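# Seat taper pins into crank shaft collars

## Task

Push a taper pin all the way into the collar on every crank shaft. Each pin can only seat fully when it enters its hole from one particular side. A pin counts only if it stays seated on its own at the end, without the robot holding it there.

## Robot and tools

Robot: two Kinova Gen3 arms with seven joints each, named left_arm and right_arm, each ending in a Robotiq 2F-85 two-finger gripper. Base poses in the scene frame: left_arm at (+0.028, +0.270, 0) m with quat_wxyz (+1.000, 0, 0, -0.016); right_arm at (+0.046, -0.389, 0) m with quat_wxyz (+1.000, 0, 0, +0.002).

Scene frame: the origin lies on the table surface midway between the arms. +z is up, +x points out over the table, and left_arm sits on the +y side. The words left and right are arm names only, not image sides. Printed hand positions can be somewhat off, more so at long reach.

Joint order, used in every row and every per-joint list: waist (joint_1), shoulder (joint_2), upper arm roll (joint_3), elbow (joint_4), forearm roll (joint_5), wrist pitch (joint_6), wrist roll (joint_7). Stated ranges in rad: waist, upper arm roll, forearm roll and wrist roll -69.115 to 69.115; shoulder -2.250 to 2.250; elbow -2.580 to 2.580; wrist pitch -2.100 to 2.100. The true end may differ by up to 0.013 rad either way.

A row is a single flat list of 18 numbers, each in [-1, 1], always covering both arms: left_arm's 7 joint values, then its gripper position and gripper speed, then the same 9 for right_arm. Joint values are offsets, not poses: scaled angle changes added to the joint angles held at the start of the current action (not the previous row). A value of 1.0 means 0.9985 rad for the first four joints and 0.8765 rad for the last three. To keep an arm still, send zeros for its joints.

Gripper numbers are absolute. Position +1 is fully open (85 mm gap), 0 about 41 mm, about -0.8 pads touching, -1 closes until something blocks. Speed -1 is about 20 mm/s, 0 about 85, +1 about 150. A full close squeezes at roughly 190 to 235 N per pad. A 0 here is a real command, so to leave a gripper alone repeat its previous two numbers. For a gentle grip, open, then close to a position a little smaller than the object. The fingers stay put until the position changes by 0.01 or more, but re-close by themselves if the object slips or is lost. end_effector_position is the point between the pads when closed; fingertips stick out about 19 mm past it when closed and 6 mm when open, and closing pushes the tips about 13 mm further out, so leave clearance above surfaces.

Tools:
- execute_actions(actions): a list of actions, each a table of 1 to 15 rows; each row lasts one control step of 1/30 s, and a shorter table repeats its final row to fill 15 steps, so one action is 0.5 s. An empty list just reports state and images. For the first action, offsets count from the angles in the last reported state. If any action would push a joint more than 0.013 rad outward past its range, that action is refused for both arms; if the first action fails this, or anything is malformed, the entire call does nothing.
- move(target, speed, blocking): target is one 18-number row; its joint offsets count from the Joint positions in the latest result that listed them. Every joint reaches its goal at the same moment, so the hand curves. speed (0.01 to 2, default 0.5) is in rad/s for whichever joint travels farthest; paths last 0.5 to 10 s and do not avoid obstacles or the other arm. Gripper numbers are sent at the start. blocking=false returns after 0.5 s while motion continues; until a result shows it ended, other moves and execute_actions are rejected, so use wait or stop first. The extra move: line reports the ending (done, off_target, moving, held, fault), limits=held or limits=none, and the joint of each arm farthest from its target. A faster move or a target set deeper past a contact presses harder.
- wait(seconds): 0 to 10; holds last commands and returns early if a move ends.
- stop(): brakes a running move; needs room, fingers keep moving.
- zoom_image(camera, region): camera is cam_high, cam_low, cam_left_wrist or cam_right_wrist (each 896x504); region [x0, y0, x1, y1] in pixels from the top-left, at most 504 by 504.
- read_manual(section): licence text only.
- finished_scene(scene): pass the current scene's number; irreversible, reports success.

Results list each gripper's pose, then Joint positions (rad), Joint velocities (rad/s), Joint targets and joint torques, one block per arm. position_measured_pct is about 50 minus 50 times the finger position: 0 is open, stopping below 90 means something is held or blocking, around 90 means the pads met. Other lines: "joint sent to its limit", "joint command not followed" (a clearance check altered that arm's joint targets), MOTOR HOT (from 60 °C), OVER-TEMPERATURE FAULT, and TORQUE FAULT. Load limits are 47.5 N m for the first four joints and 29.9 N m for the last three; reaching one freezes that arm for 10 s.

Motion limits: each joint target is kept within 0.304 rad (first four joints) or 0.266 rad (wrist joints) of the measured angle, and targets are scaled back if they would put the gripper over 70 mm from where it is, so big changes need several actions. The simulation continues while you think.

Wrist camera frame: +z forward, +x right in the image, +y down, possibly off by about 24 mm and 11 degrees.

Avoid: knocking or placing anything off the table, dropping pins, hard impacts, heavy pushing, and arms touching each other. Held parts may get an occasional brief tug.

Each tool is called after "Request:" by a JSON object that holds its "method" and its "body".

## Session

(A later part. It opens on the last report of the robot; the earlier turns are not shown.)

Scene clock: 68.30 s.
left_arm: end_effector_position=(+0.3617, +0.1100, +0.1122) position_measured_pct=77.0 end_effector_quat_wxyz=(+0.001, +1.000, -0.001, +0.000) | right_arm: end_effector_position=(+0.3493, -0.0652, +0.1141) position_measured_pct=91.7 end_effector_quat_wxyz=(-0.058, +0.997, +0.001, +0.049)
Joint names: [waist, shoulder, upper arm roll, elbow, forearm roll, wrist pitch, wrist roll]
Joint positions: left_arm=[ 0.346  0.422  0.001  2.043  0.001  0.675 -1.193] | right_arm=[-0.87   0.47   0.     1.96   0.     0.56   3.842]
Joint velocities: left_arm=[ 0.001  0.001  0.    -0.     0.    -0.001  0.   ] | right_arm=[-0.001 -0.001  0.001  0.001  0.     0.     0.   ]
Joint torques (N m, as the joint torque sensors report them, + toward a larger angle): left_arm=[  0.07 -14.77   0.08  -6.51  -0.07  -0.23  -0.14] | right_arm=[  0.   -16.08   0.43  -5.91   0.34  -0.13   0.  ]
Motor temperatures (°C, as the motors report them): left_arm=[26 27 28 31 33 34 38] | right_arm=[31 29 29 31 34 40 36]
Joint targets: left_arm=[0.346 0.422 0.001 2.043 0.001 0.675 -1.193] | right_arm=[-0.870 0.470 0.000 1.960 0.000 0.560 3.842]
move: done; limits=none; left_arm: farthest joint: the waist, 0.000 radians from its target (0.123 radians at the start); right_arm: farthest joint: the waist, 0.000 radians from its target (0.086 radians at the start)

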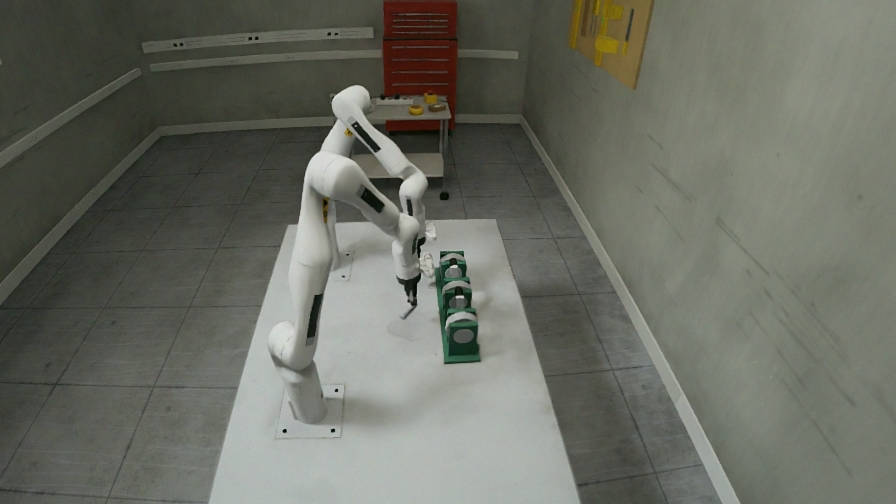

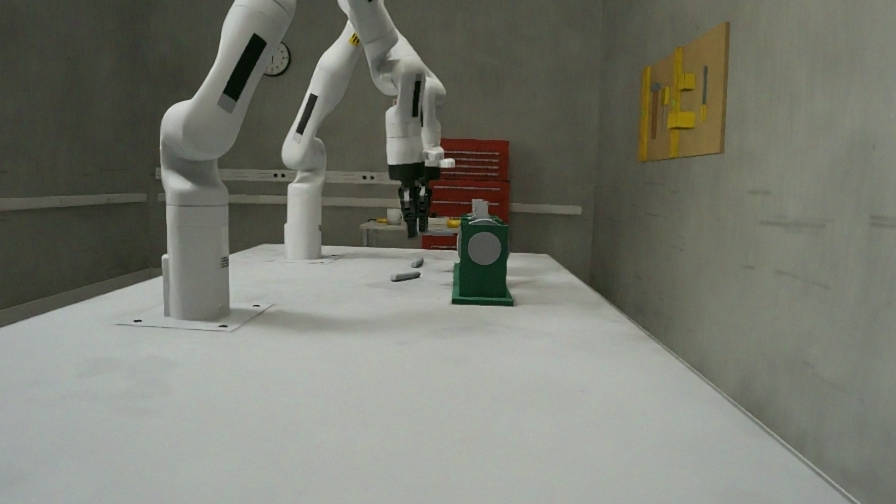

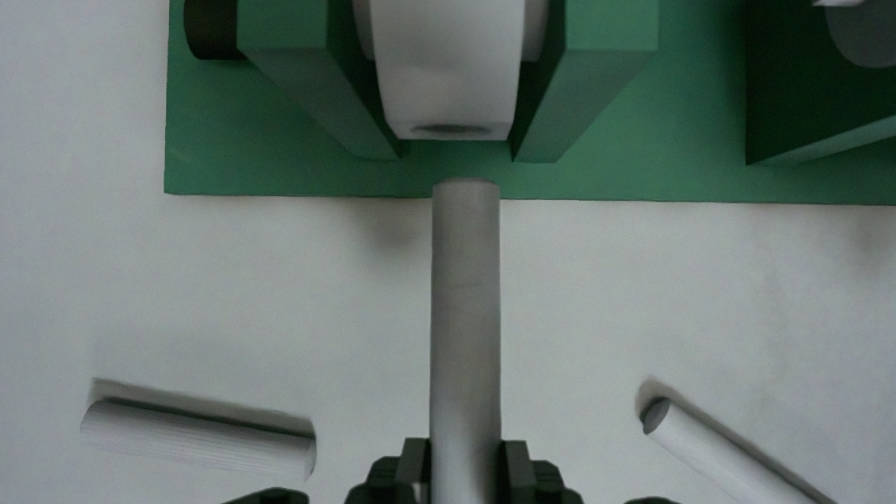

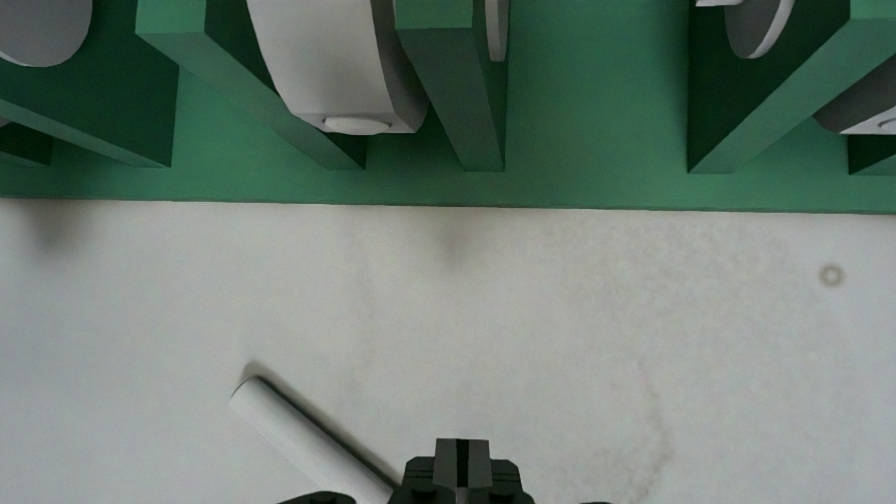

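Request:
{"method": "move", "body": {"target": [-0.0127,0.0038,0,-0.0069,0,0.0035,-0.0145,-1,0.5,0.05,0,0,0,0,0,0,-1,1], "speed": 0.3}}

Request:
{"method": "move", "body": {"target": [-0.026,0.0445,0,-0.0846,0,0.0457,-0.0297,-1,0.5,0,0,0,0,0,0,0,-1,1], "speed": 0.12}}

Scene clock: 70.10 s.
left_arm: end_effector_position=(+0.3658, +0.1135, +0.1122) position_measured_pct=77.0 end_effector_quat_wxyz=(+0.001, +1.000, -0.001, +0.000) | right_arm: end_effector_position=(+0.3649, -0.0806, +0.1141) position_measured_pct=91.7 end_effector_quat_wxyz=(-0.057, +0.997, -0.023, +0.050)
Joint names: [waist, shoulder, upper arm roll, elbow, forearm roll, wrist pitch, wrist roll]
Joint positions: left_arm=[ 0.333  0.426  0.001  2.036  0.001  0.678 -1.206] | right_arm=[-0.821  0.47   0.     1.96   0.     0.56   3.842]
Joint velocities: left_arm=[-0.001  0.    -0.002  0.    -0.     0.     0.   ] | right_arm=[ 0.003 -0.     0.001  0.     0.     0.001 -0.   ]
Joint torques (N m, as the joint torque sensors report them, + toward a larger angle): left_arm=[  0.09 -15.39   0.21  -6.33  -0.09  -0.19  -0.34] | right_arm=[  0.46 -16.26   0.43  -6.4    0.22  -0.16   0.02]
Motor temperatures (°C, as the motors report them): left_arm=[26 27 28 31 33 34 38] | right_arm=[31 29 29 31 34 40 36]
Joint targets: left_arm=[0.333 0.426 0.001 2.036 0.001 0.678 -1.206] | right_arm=[-0.820 0.470 0.000 1.960 0.000 0.560 3.842]
move: done; limits=none; left_arm: farthest joint: the waist, 0.000 radians from its target (0.013 radians at the start); right_arm: farthest joint: the waist, 0.000 radians from its target (0.050 radians at the start)

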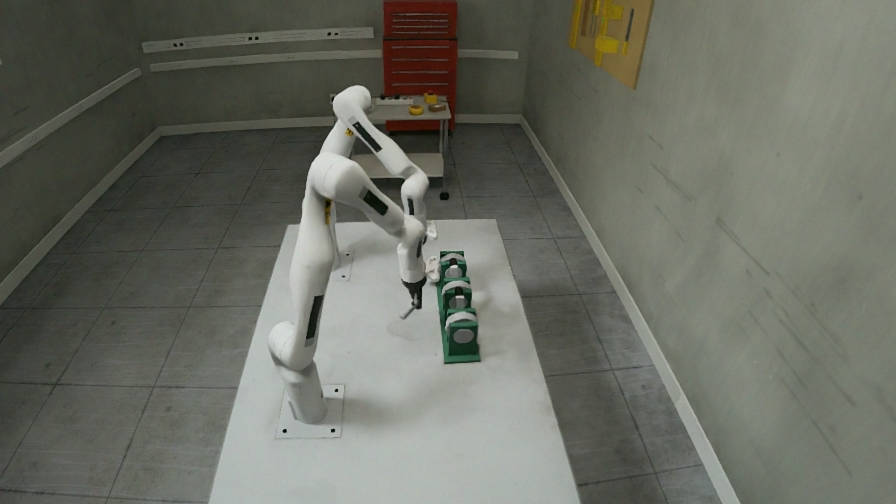

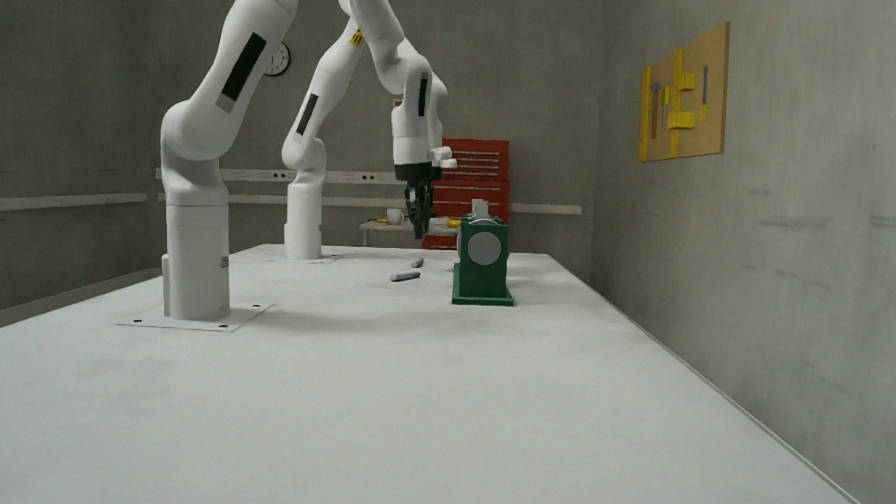

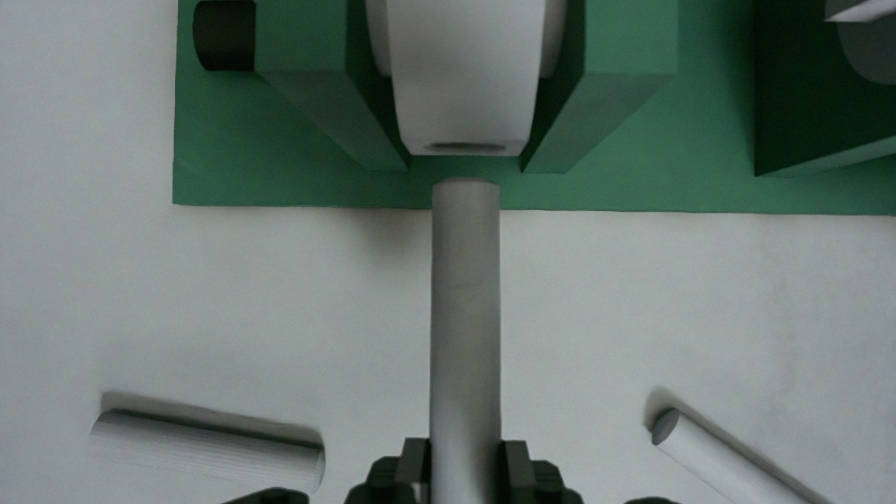

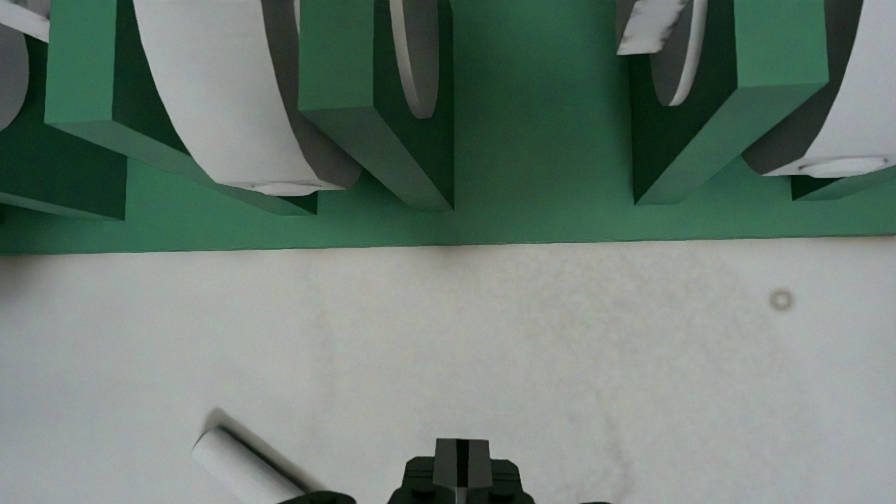

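Scene clock: 71.07 s.
left_arm: end_effector_position=(+0.3944, +0.1136, +0.1123) position_measured_pct=77.0 end_effector_quat_wxyz=(+0.000, +1.000, -0.001, +0.000) | right_arm: end_effector_position=(+0.3649, -0.0806, +0.1141) position_measured_pct=91.7 end_effector_quat_wxyz=(-0.057, +0.997, -0.023, +0.050)
Joint names: [waist, shoulder, upper arm roll, elbow, forearm roll, wrist pitch, wrist roll]
Joint positions: left_arm=[ 0.307  0.47   0.001  1.952  0.001  0.719 -1.232] | right_arm=[-0.821  0.47   0.     1.96   0.     0.56   3.842]
Joint velocities: left_arm=[-0.002  0.002  0.003 -0.001  0.     0.001 -0.   ] | right_arm=[-0.    -0.001  0.001 -0.    -0.    -0.001 -0.   ]
Joint torques (N m, as the joint torque sensors report them, + toward a larger angle): left_arm=[  0.15 -14.52   0.08  -6.28   0.02  -0.34  -0.22] | right_arm=[ -0.09 -15.9    0.75  -5.78  -0.06  -0.24  -0.12]
Motor temperatures (°C, as the motors report them): left_arm=[26 27 28 31 33 34 38] | right_arm=[31 29 29 31 34 40 36]
Joint targets: left_arm=[0.307 0.470 0.001 1.952 0.001 0.718 -1.232] | right_arm=[-0.821 0.470 0.000 1.960 0.000 0.560 3.842]
move: done; limits=none; left_arm: farthest joint: the shoulder, 0.001 radians from its target (0.045 radians at the start); right_arm: farthest joint: the waist, 0.000 radians from its target (0.000 radians at the start)

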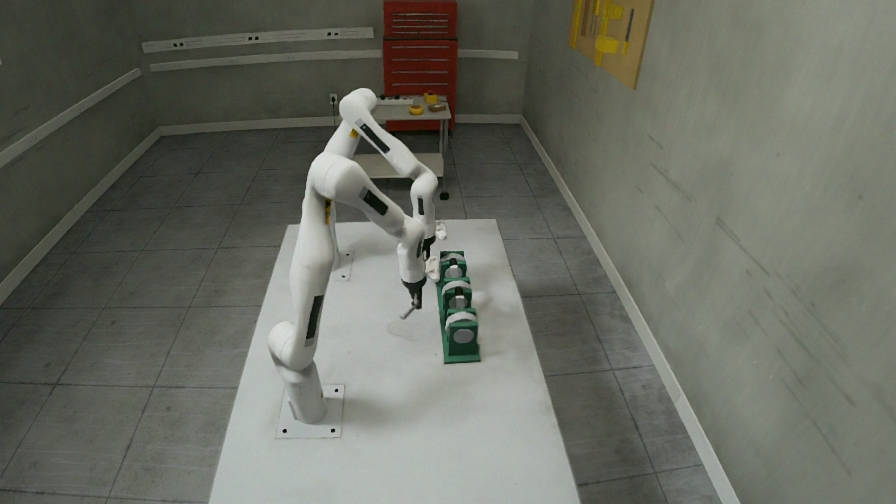

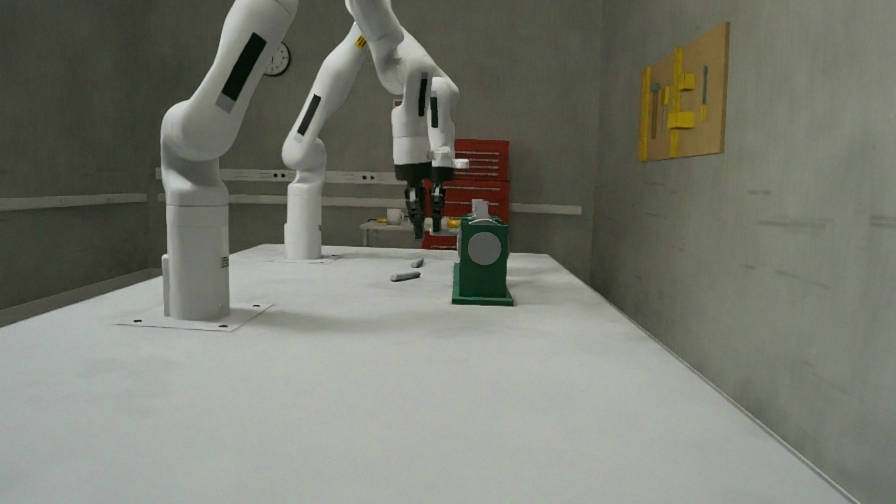

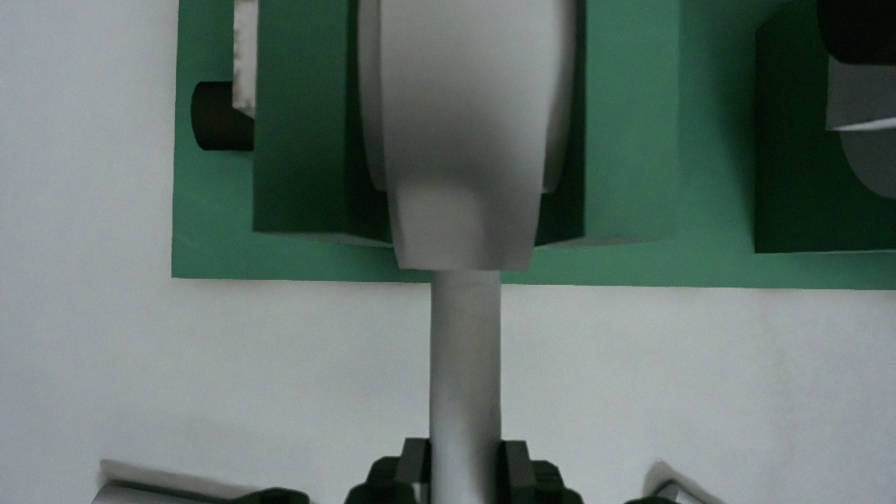

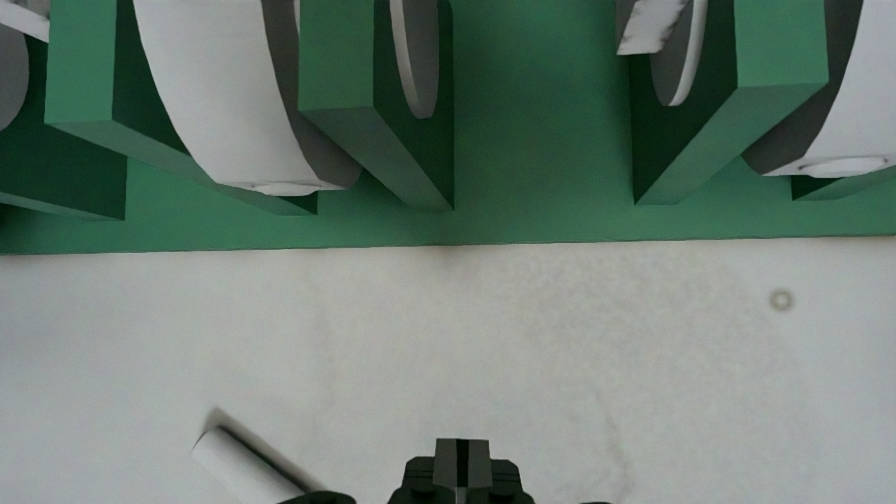

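Request:
{"method": "move", "body": {"target": [-0.0285,0.0587,0,-0.1142,0,0.0632,-0.0325,-1,0.5,0,0,0,0,0,0,0,-1,1], "speed": 0.15}}

Request:
{"method": "move", "body": {"target": [0,0,0,0,0,0,0,-0.15,0.5,0,0,0,0,0,0,0,-1,1]}}

Request:
{"method": "move", "body": {"target": [0.0327,-0.1307,0,0.246,0,-0.268,0.0373,-0.15,0.5,0,0,0,0,0,0,0,-1,1]}}

Request:
{"method": "move", "body": {"target": [0,0,0,0,0,0,0,-1,1,0,0,0,0,0,0,0,-1,1]}}

Scene clock: 72.83 s.
left_arm: end_effector_position=(+0.4286, +0.1142, +0.1126) position_measured_pct=77.0 end_effector_quat_wxyz=(-0.001, +1.000, -0.001, -0.002) | right_arm: end_effector_position=(+0.3649, -0.0806, +0.1141) position_measured_pct=91.7 end_effector_quat_wxyz=(-0.057, +0.997, -0.023, +0.050)
Joint names: [waist, shoulder, upper arm roll, elbow, forearm roll, wrist pitch, wrist roll]
Joint positions: left_arm=[ 0.28   0.526  0.001  1.842  0.     0.779 -1.261] | right_arm=[-0.821  0.47   0.     1.96   0.     0.56   3.842]
Joint velocities: left_arm=[-0.001  0.001  0.001 -0.001  0.    -0.001 -0.   ] | right_arm=[-0.     0.002  0.001 -0.    -0.    -0.     0.   ]
Joint torques (N m, as the joint torque sensors report them, + toward a larger angle): left_arm=[ -1.2  -15.37  -0.36 -10.02  -0.14  -2.41  -0.23] | right_arm=[ -0.02 -16.38   0.28  -5.81   0.17  -0.39  -0.03]
Motor temperatures (°C, as the motors report them): left_arm=[26 27 28 31 33 34 38] | right_arm=[31 29 29 31 34 40 36]
Joint targets: left_arm=[0.279 0.528 0.001 1.838 0.001 0.774 -1.260] | right_arm=[-0.821 0.470 0.000 1.960 0.000 0.560 3.842]
move: done; limits=none; left_arm: farthest joint: the elbow, 0.004 radians from its target (0.114 radians at the start); right_arm: farthest joint: the waist, 0.000 radians from its target (0.000 radians at the start)

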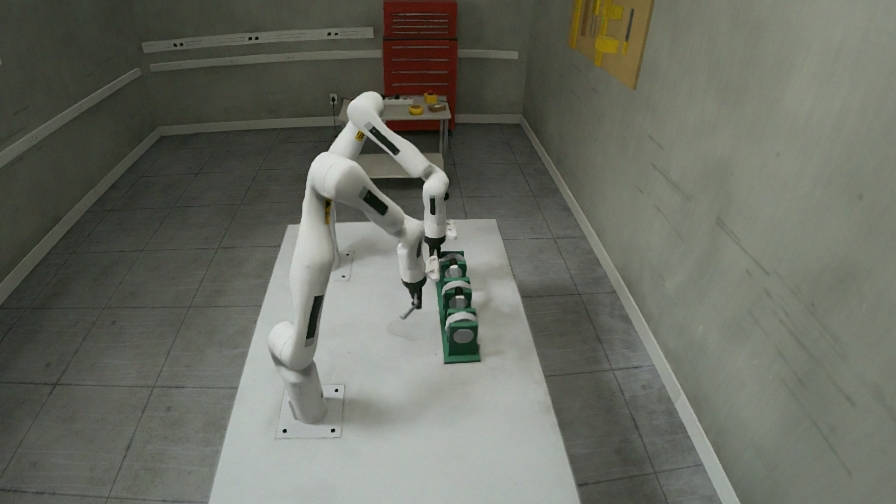

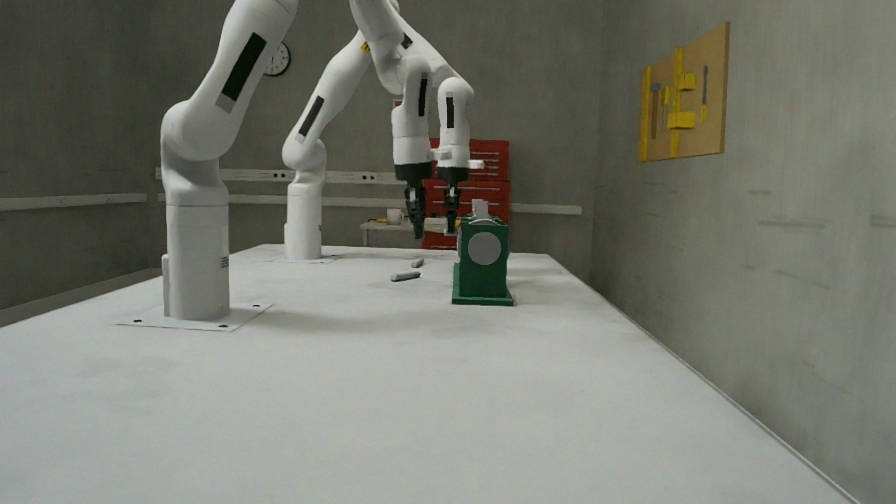

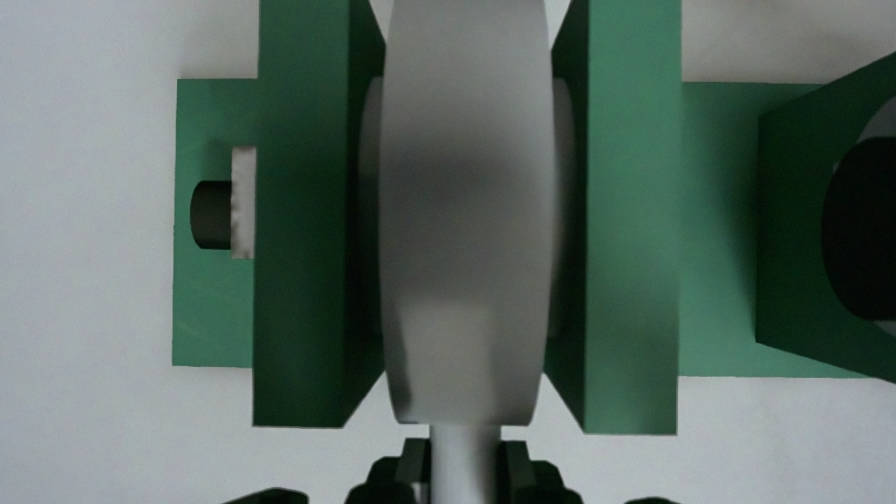

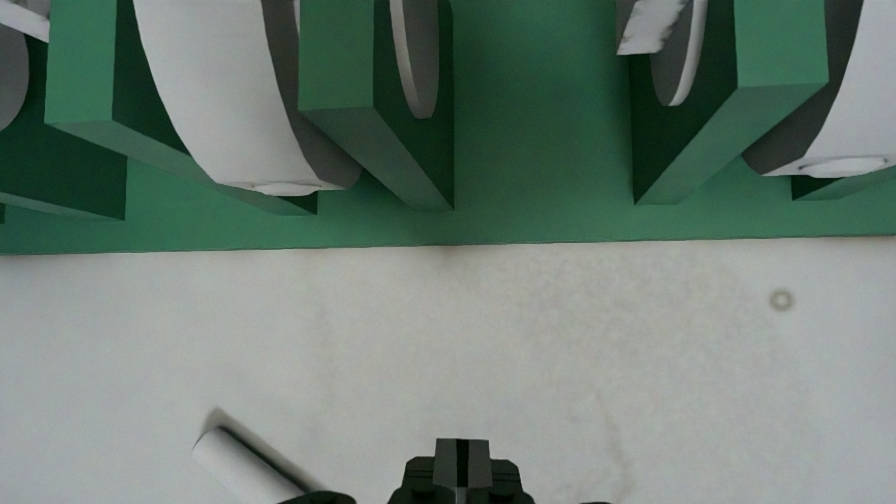

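Scene clock: 73.37 s.
left_arm: end_effector_position=(+0.4286, +0.1142, +0.1126) position_measured_pct=57.5 end_effector_quat_wxyz=(-0.001, +1.000, -0.001, -0.002) | right_arm: end_effector_position=(+0.3649, -0.0806, +0.1141) position_measured_pct=91.7 end_effector_quat_wxyz=(-0.057, +0.997, -0.023, +0.050)
Joint names: [waist, shoulder, upper arm roll, elbow, forearm roll, wrist pitch, wrist roll]
Joint positions: left_arm=[ 0.28   0.526  0.001  1.842  0.     0.779 -1.261] | right_arm=[-0.821  0.47   0.     1.96   0.     0.56   3.842]
Joint velocities: left_arm=[-0.    -0.001  0.    -0.001 -0.    -0.001  0.   ] | right_arm=[-0.    -0.001  0.001  0.002 -0.     0.001  0.   ]
Joint torques (N m, as the joint torque sensors report them, + toward a larger angle): left_arm=[ -0.09 -17.1    0.03  -6.58  -0.07  -0.15  -0.34] | right_arm=[ -0.44 -16.31   0.37  -5.96   0.07  -0.44  -0.26]
Motor temperatures (°C, as the motors report them): left_arm=[26 27 28 31 33 34 38] | right_arm=[31 29 29 31 34 40 36]
Joint targets: left_arm=[0.280 0.526 0.001 1.842 0.000 0.779 -1.261] | right_arm=[-0.821 0.470 0.000 1.960 0.000 0.560 3.842]
move: done; limits=none; left_arm: farthest joint: the waist, 0.000 radians from its target (0.000 radians at the start); right_arm: farthest joint: the waist, 0.000 radians from its target (0.000 radians at the start)

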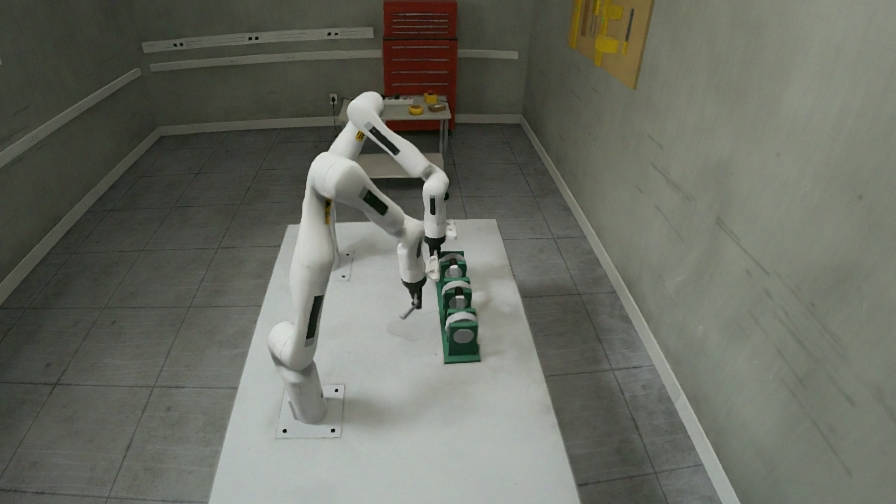

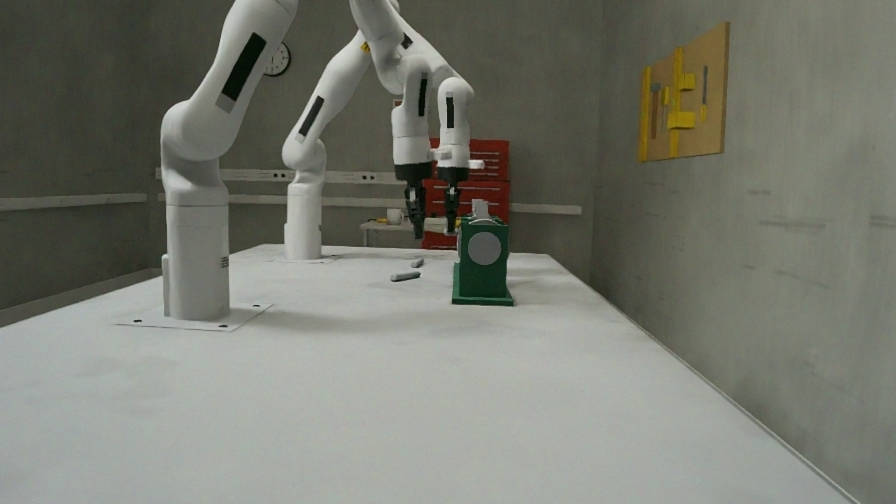

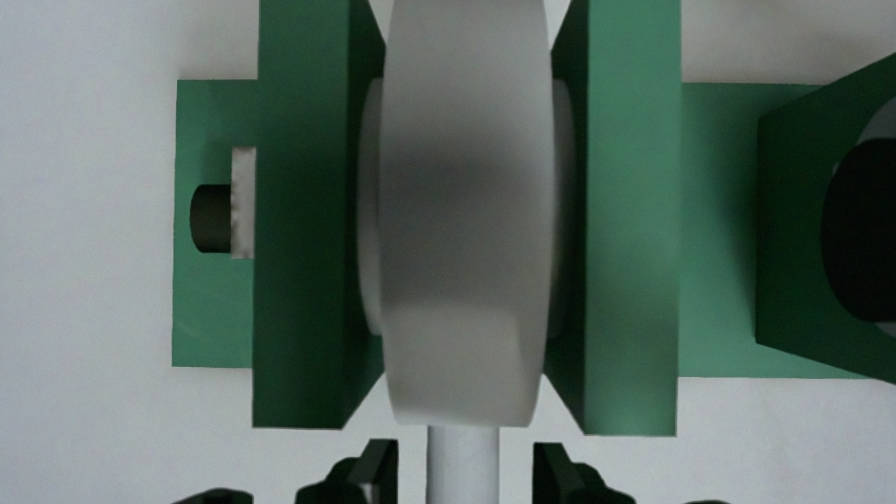

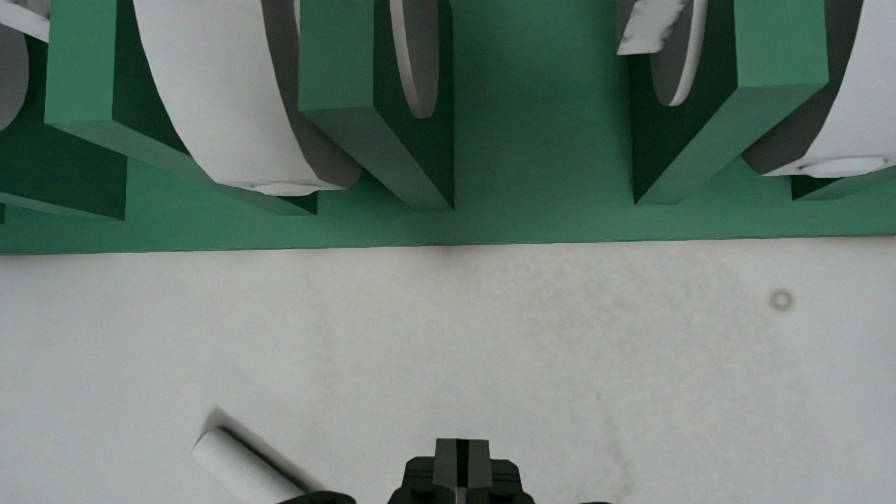

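Scene clock: 74.37 s.
left_arm: end_effector_position=(+0.3863, +0.1145, +0.1152) position_measured_pct=57.5 end_effector_quat_wxyz=(+0.020, +0.998, -0.001, +0.054) | right_arm: end_effector_position=(+0.3649, -0.0806, +0.1141) position_measured_pct=91.7 end_effector_quat_wxyz=(-0.057, +0.997, -0.023, +0.050)
Joint names: [waist, shoulder, upper arm roll, elbow, forearm roll, wrist pitch, wrist roll]
Joint positions: left_arm=[ 0.312  0.396  0.001  2.087  0.     0.544 -1.228] | right_arm=[-0.821  0.47   0.     1.96   0.     0.56   3.842]
Joint velocities: left_arm=[ 0.    -0.002 -0.001  0.001 -0.     0.002  0.   ] | right_arm=[ 0.     0.    -0.001 -0.    -0.    -0.001  0.   ]
Joint torques (N m, as the joint torque sensors report them, + toward a larger angle): left_arm=[ -0.43 -13.97   0.08  -6.05   0.09  -0.61  -0.37] | right_arm=[ -0.16 -15.94   0.47  -5.9    0.18  -0.37  -0.06]
Motor temperatures (°C, as the motors report them): left_arm=[26 27 28 31 33 34 38] | right_arm=[31 29 29 31 34 40 36]
Joint targets: left_arm=[0.312 0.395 0.001 2.088 0.000 0.544 -1.228] | right_arm=[-0.821 0.470 0.000 1.960 0.000 0.560 3.842]
move: done; limits=none; left_arm: farthest joint: the waist, 0.000 radians from its target (0.033 radians at the start); right_arm: farthest joint: the waist, 0.000 radians from its target (0.000 radians at the start)

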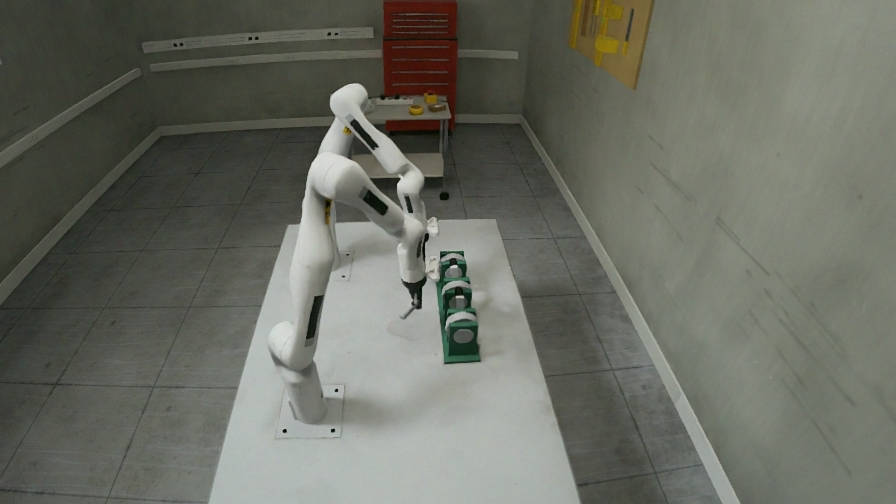

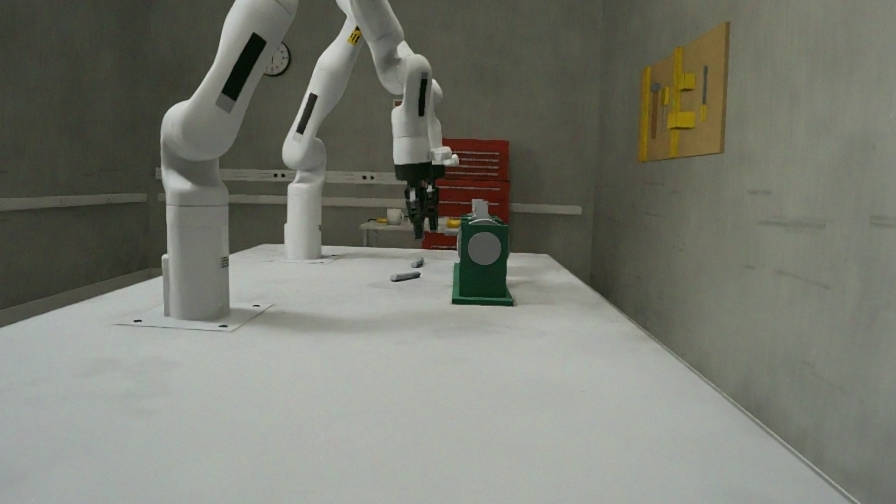

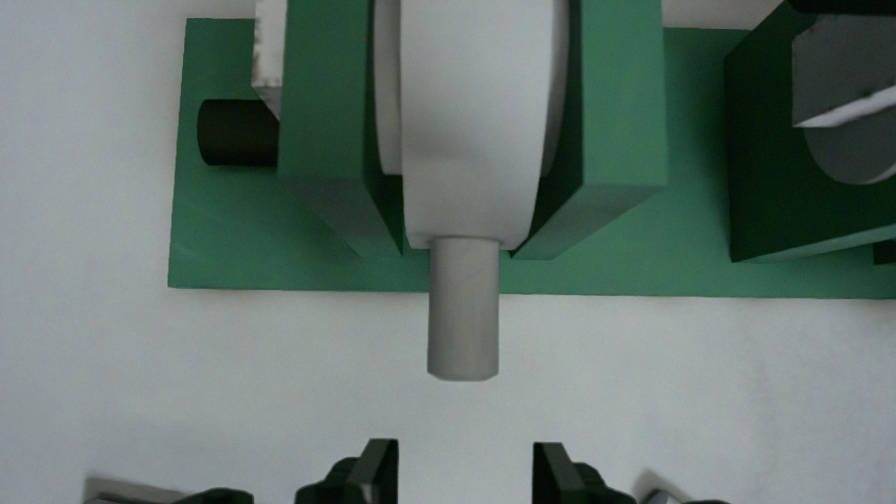

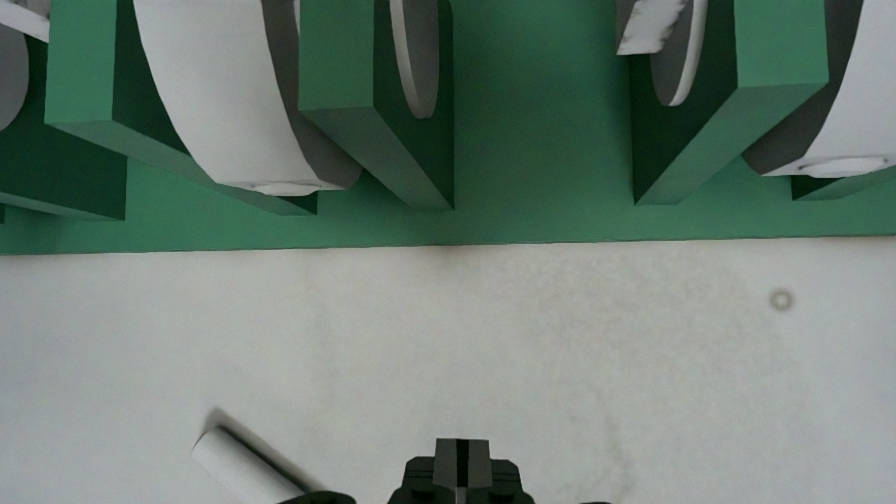

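Scene clock: 74.87 s.
left_arm: end_effector_position=(+0.3863, +0.1145, +0.1152) position_measured_pct=91.7 end_effector_quat_wxyz=(+0.020, +0.998, -0.001, +0.054) | right_arm: end_effector_position=(+0.3649, -0.0806, +0.1141) position_measured_pct=91.7 end_effector_quat_wxyz=(-0.057, +0.997, -0.023, +0.050)
Joint names: [waist, shoulder, upper arm roll, elbow, forearm roll, wrist pitch, wrist roll]
Joint positions: left_arm=[ 0.312  0.396  0.001  2.087  0.     0.544 -1.228] | right_arm=[-0.821  0.47   0.     1.96   0.     0.56   3.842]
Joint velocities: left_arm=[-0.001  0.     0.    -0.     0.    -0.001  0.   ] | right_arm=[-0.    -0.    -0.001  0.001 -0.     0.001  0.   ]
Joint torques (N m, as the joint torque sensors report them, + toward a larger angle): left_arm=[ -0.36 -14.29   0.16  -6.04  -0.19  -0.48  -0.07] | right_arm=[ -0.32 -16.08   0.15  -6.17   0.06  -0.26   0.18]
Motor temperatures (°C, as the motors report them): left_arm=[26 27 28 31 33 34 38] | right_arm=[31 29 29 31 34 40 36]
Joint targets: left_arm=[0.312 0.396 0.001 2.087 0.000 0.544 -1.228] | right_arm=[-0.821 0.470 0.000 1.960 0.000 0.560 3.842]
move: done; limits=none; left_arm: farthest joint: the waist, 0.000 radians from its target (0.000 radians at the start); right_arm: farthest joint: the waist, 0.000 radians from its target (0.000 radians at the start)

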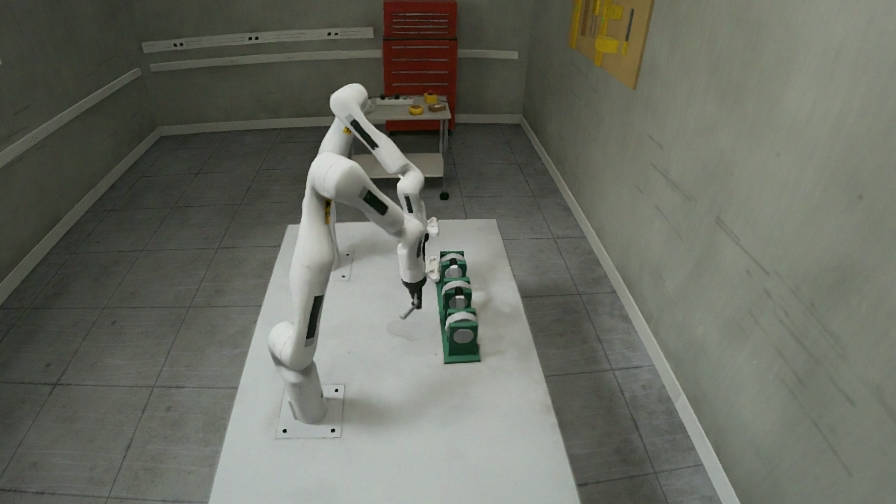

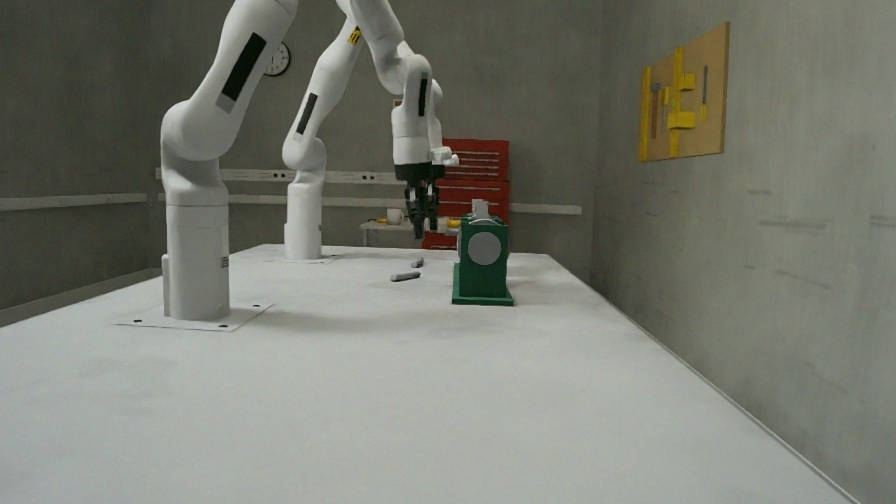

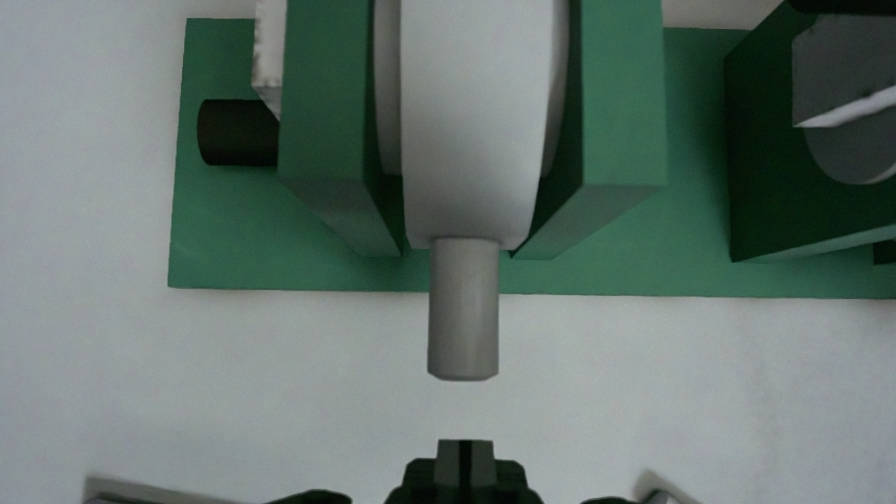

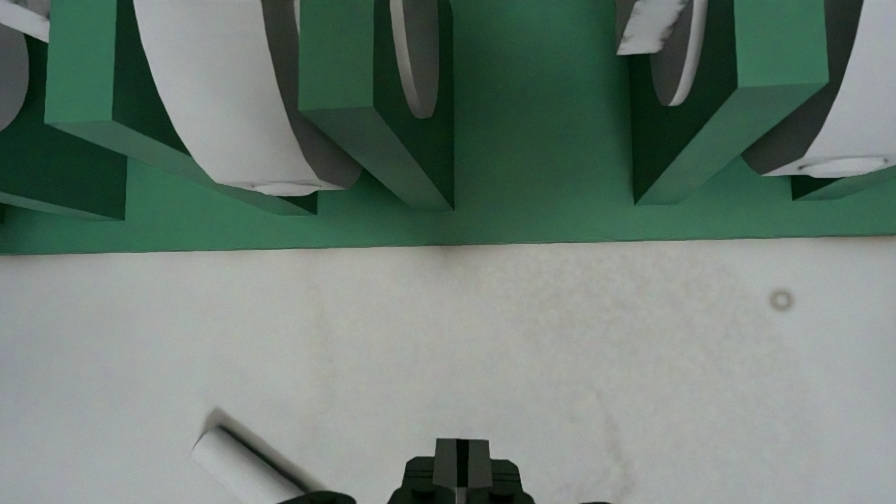

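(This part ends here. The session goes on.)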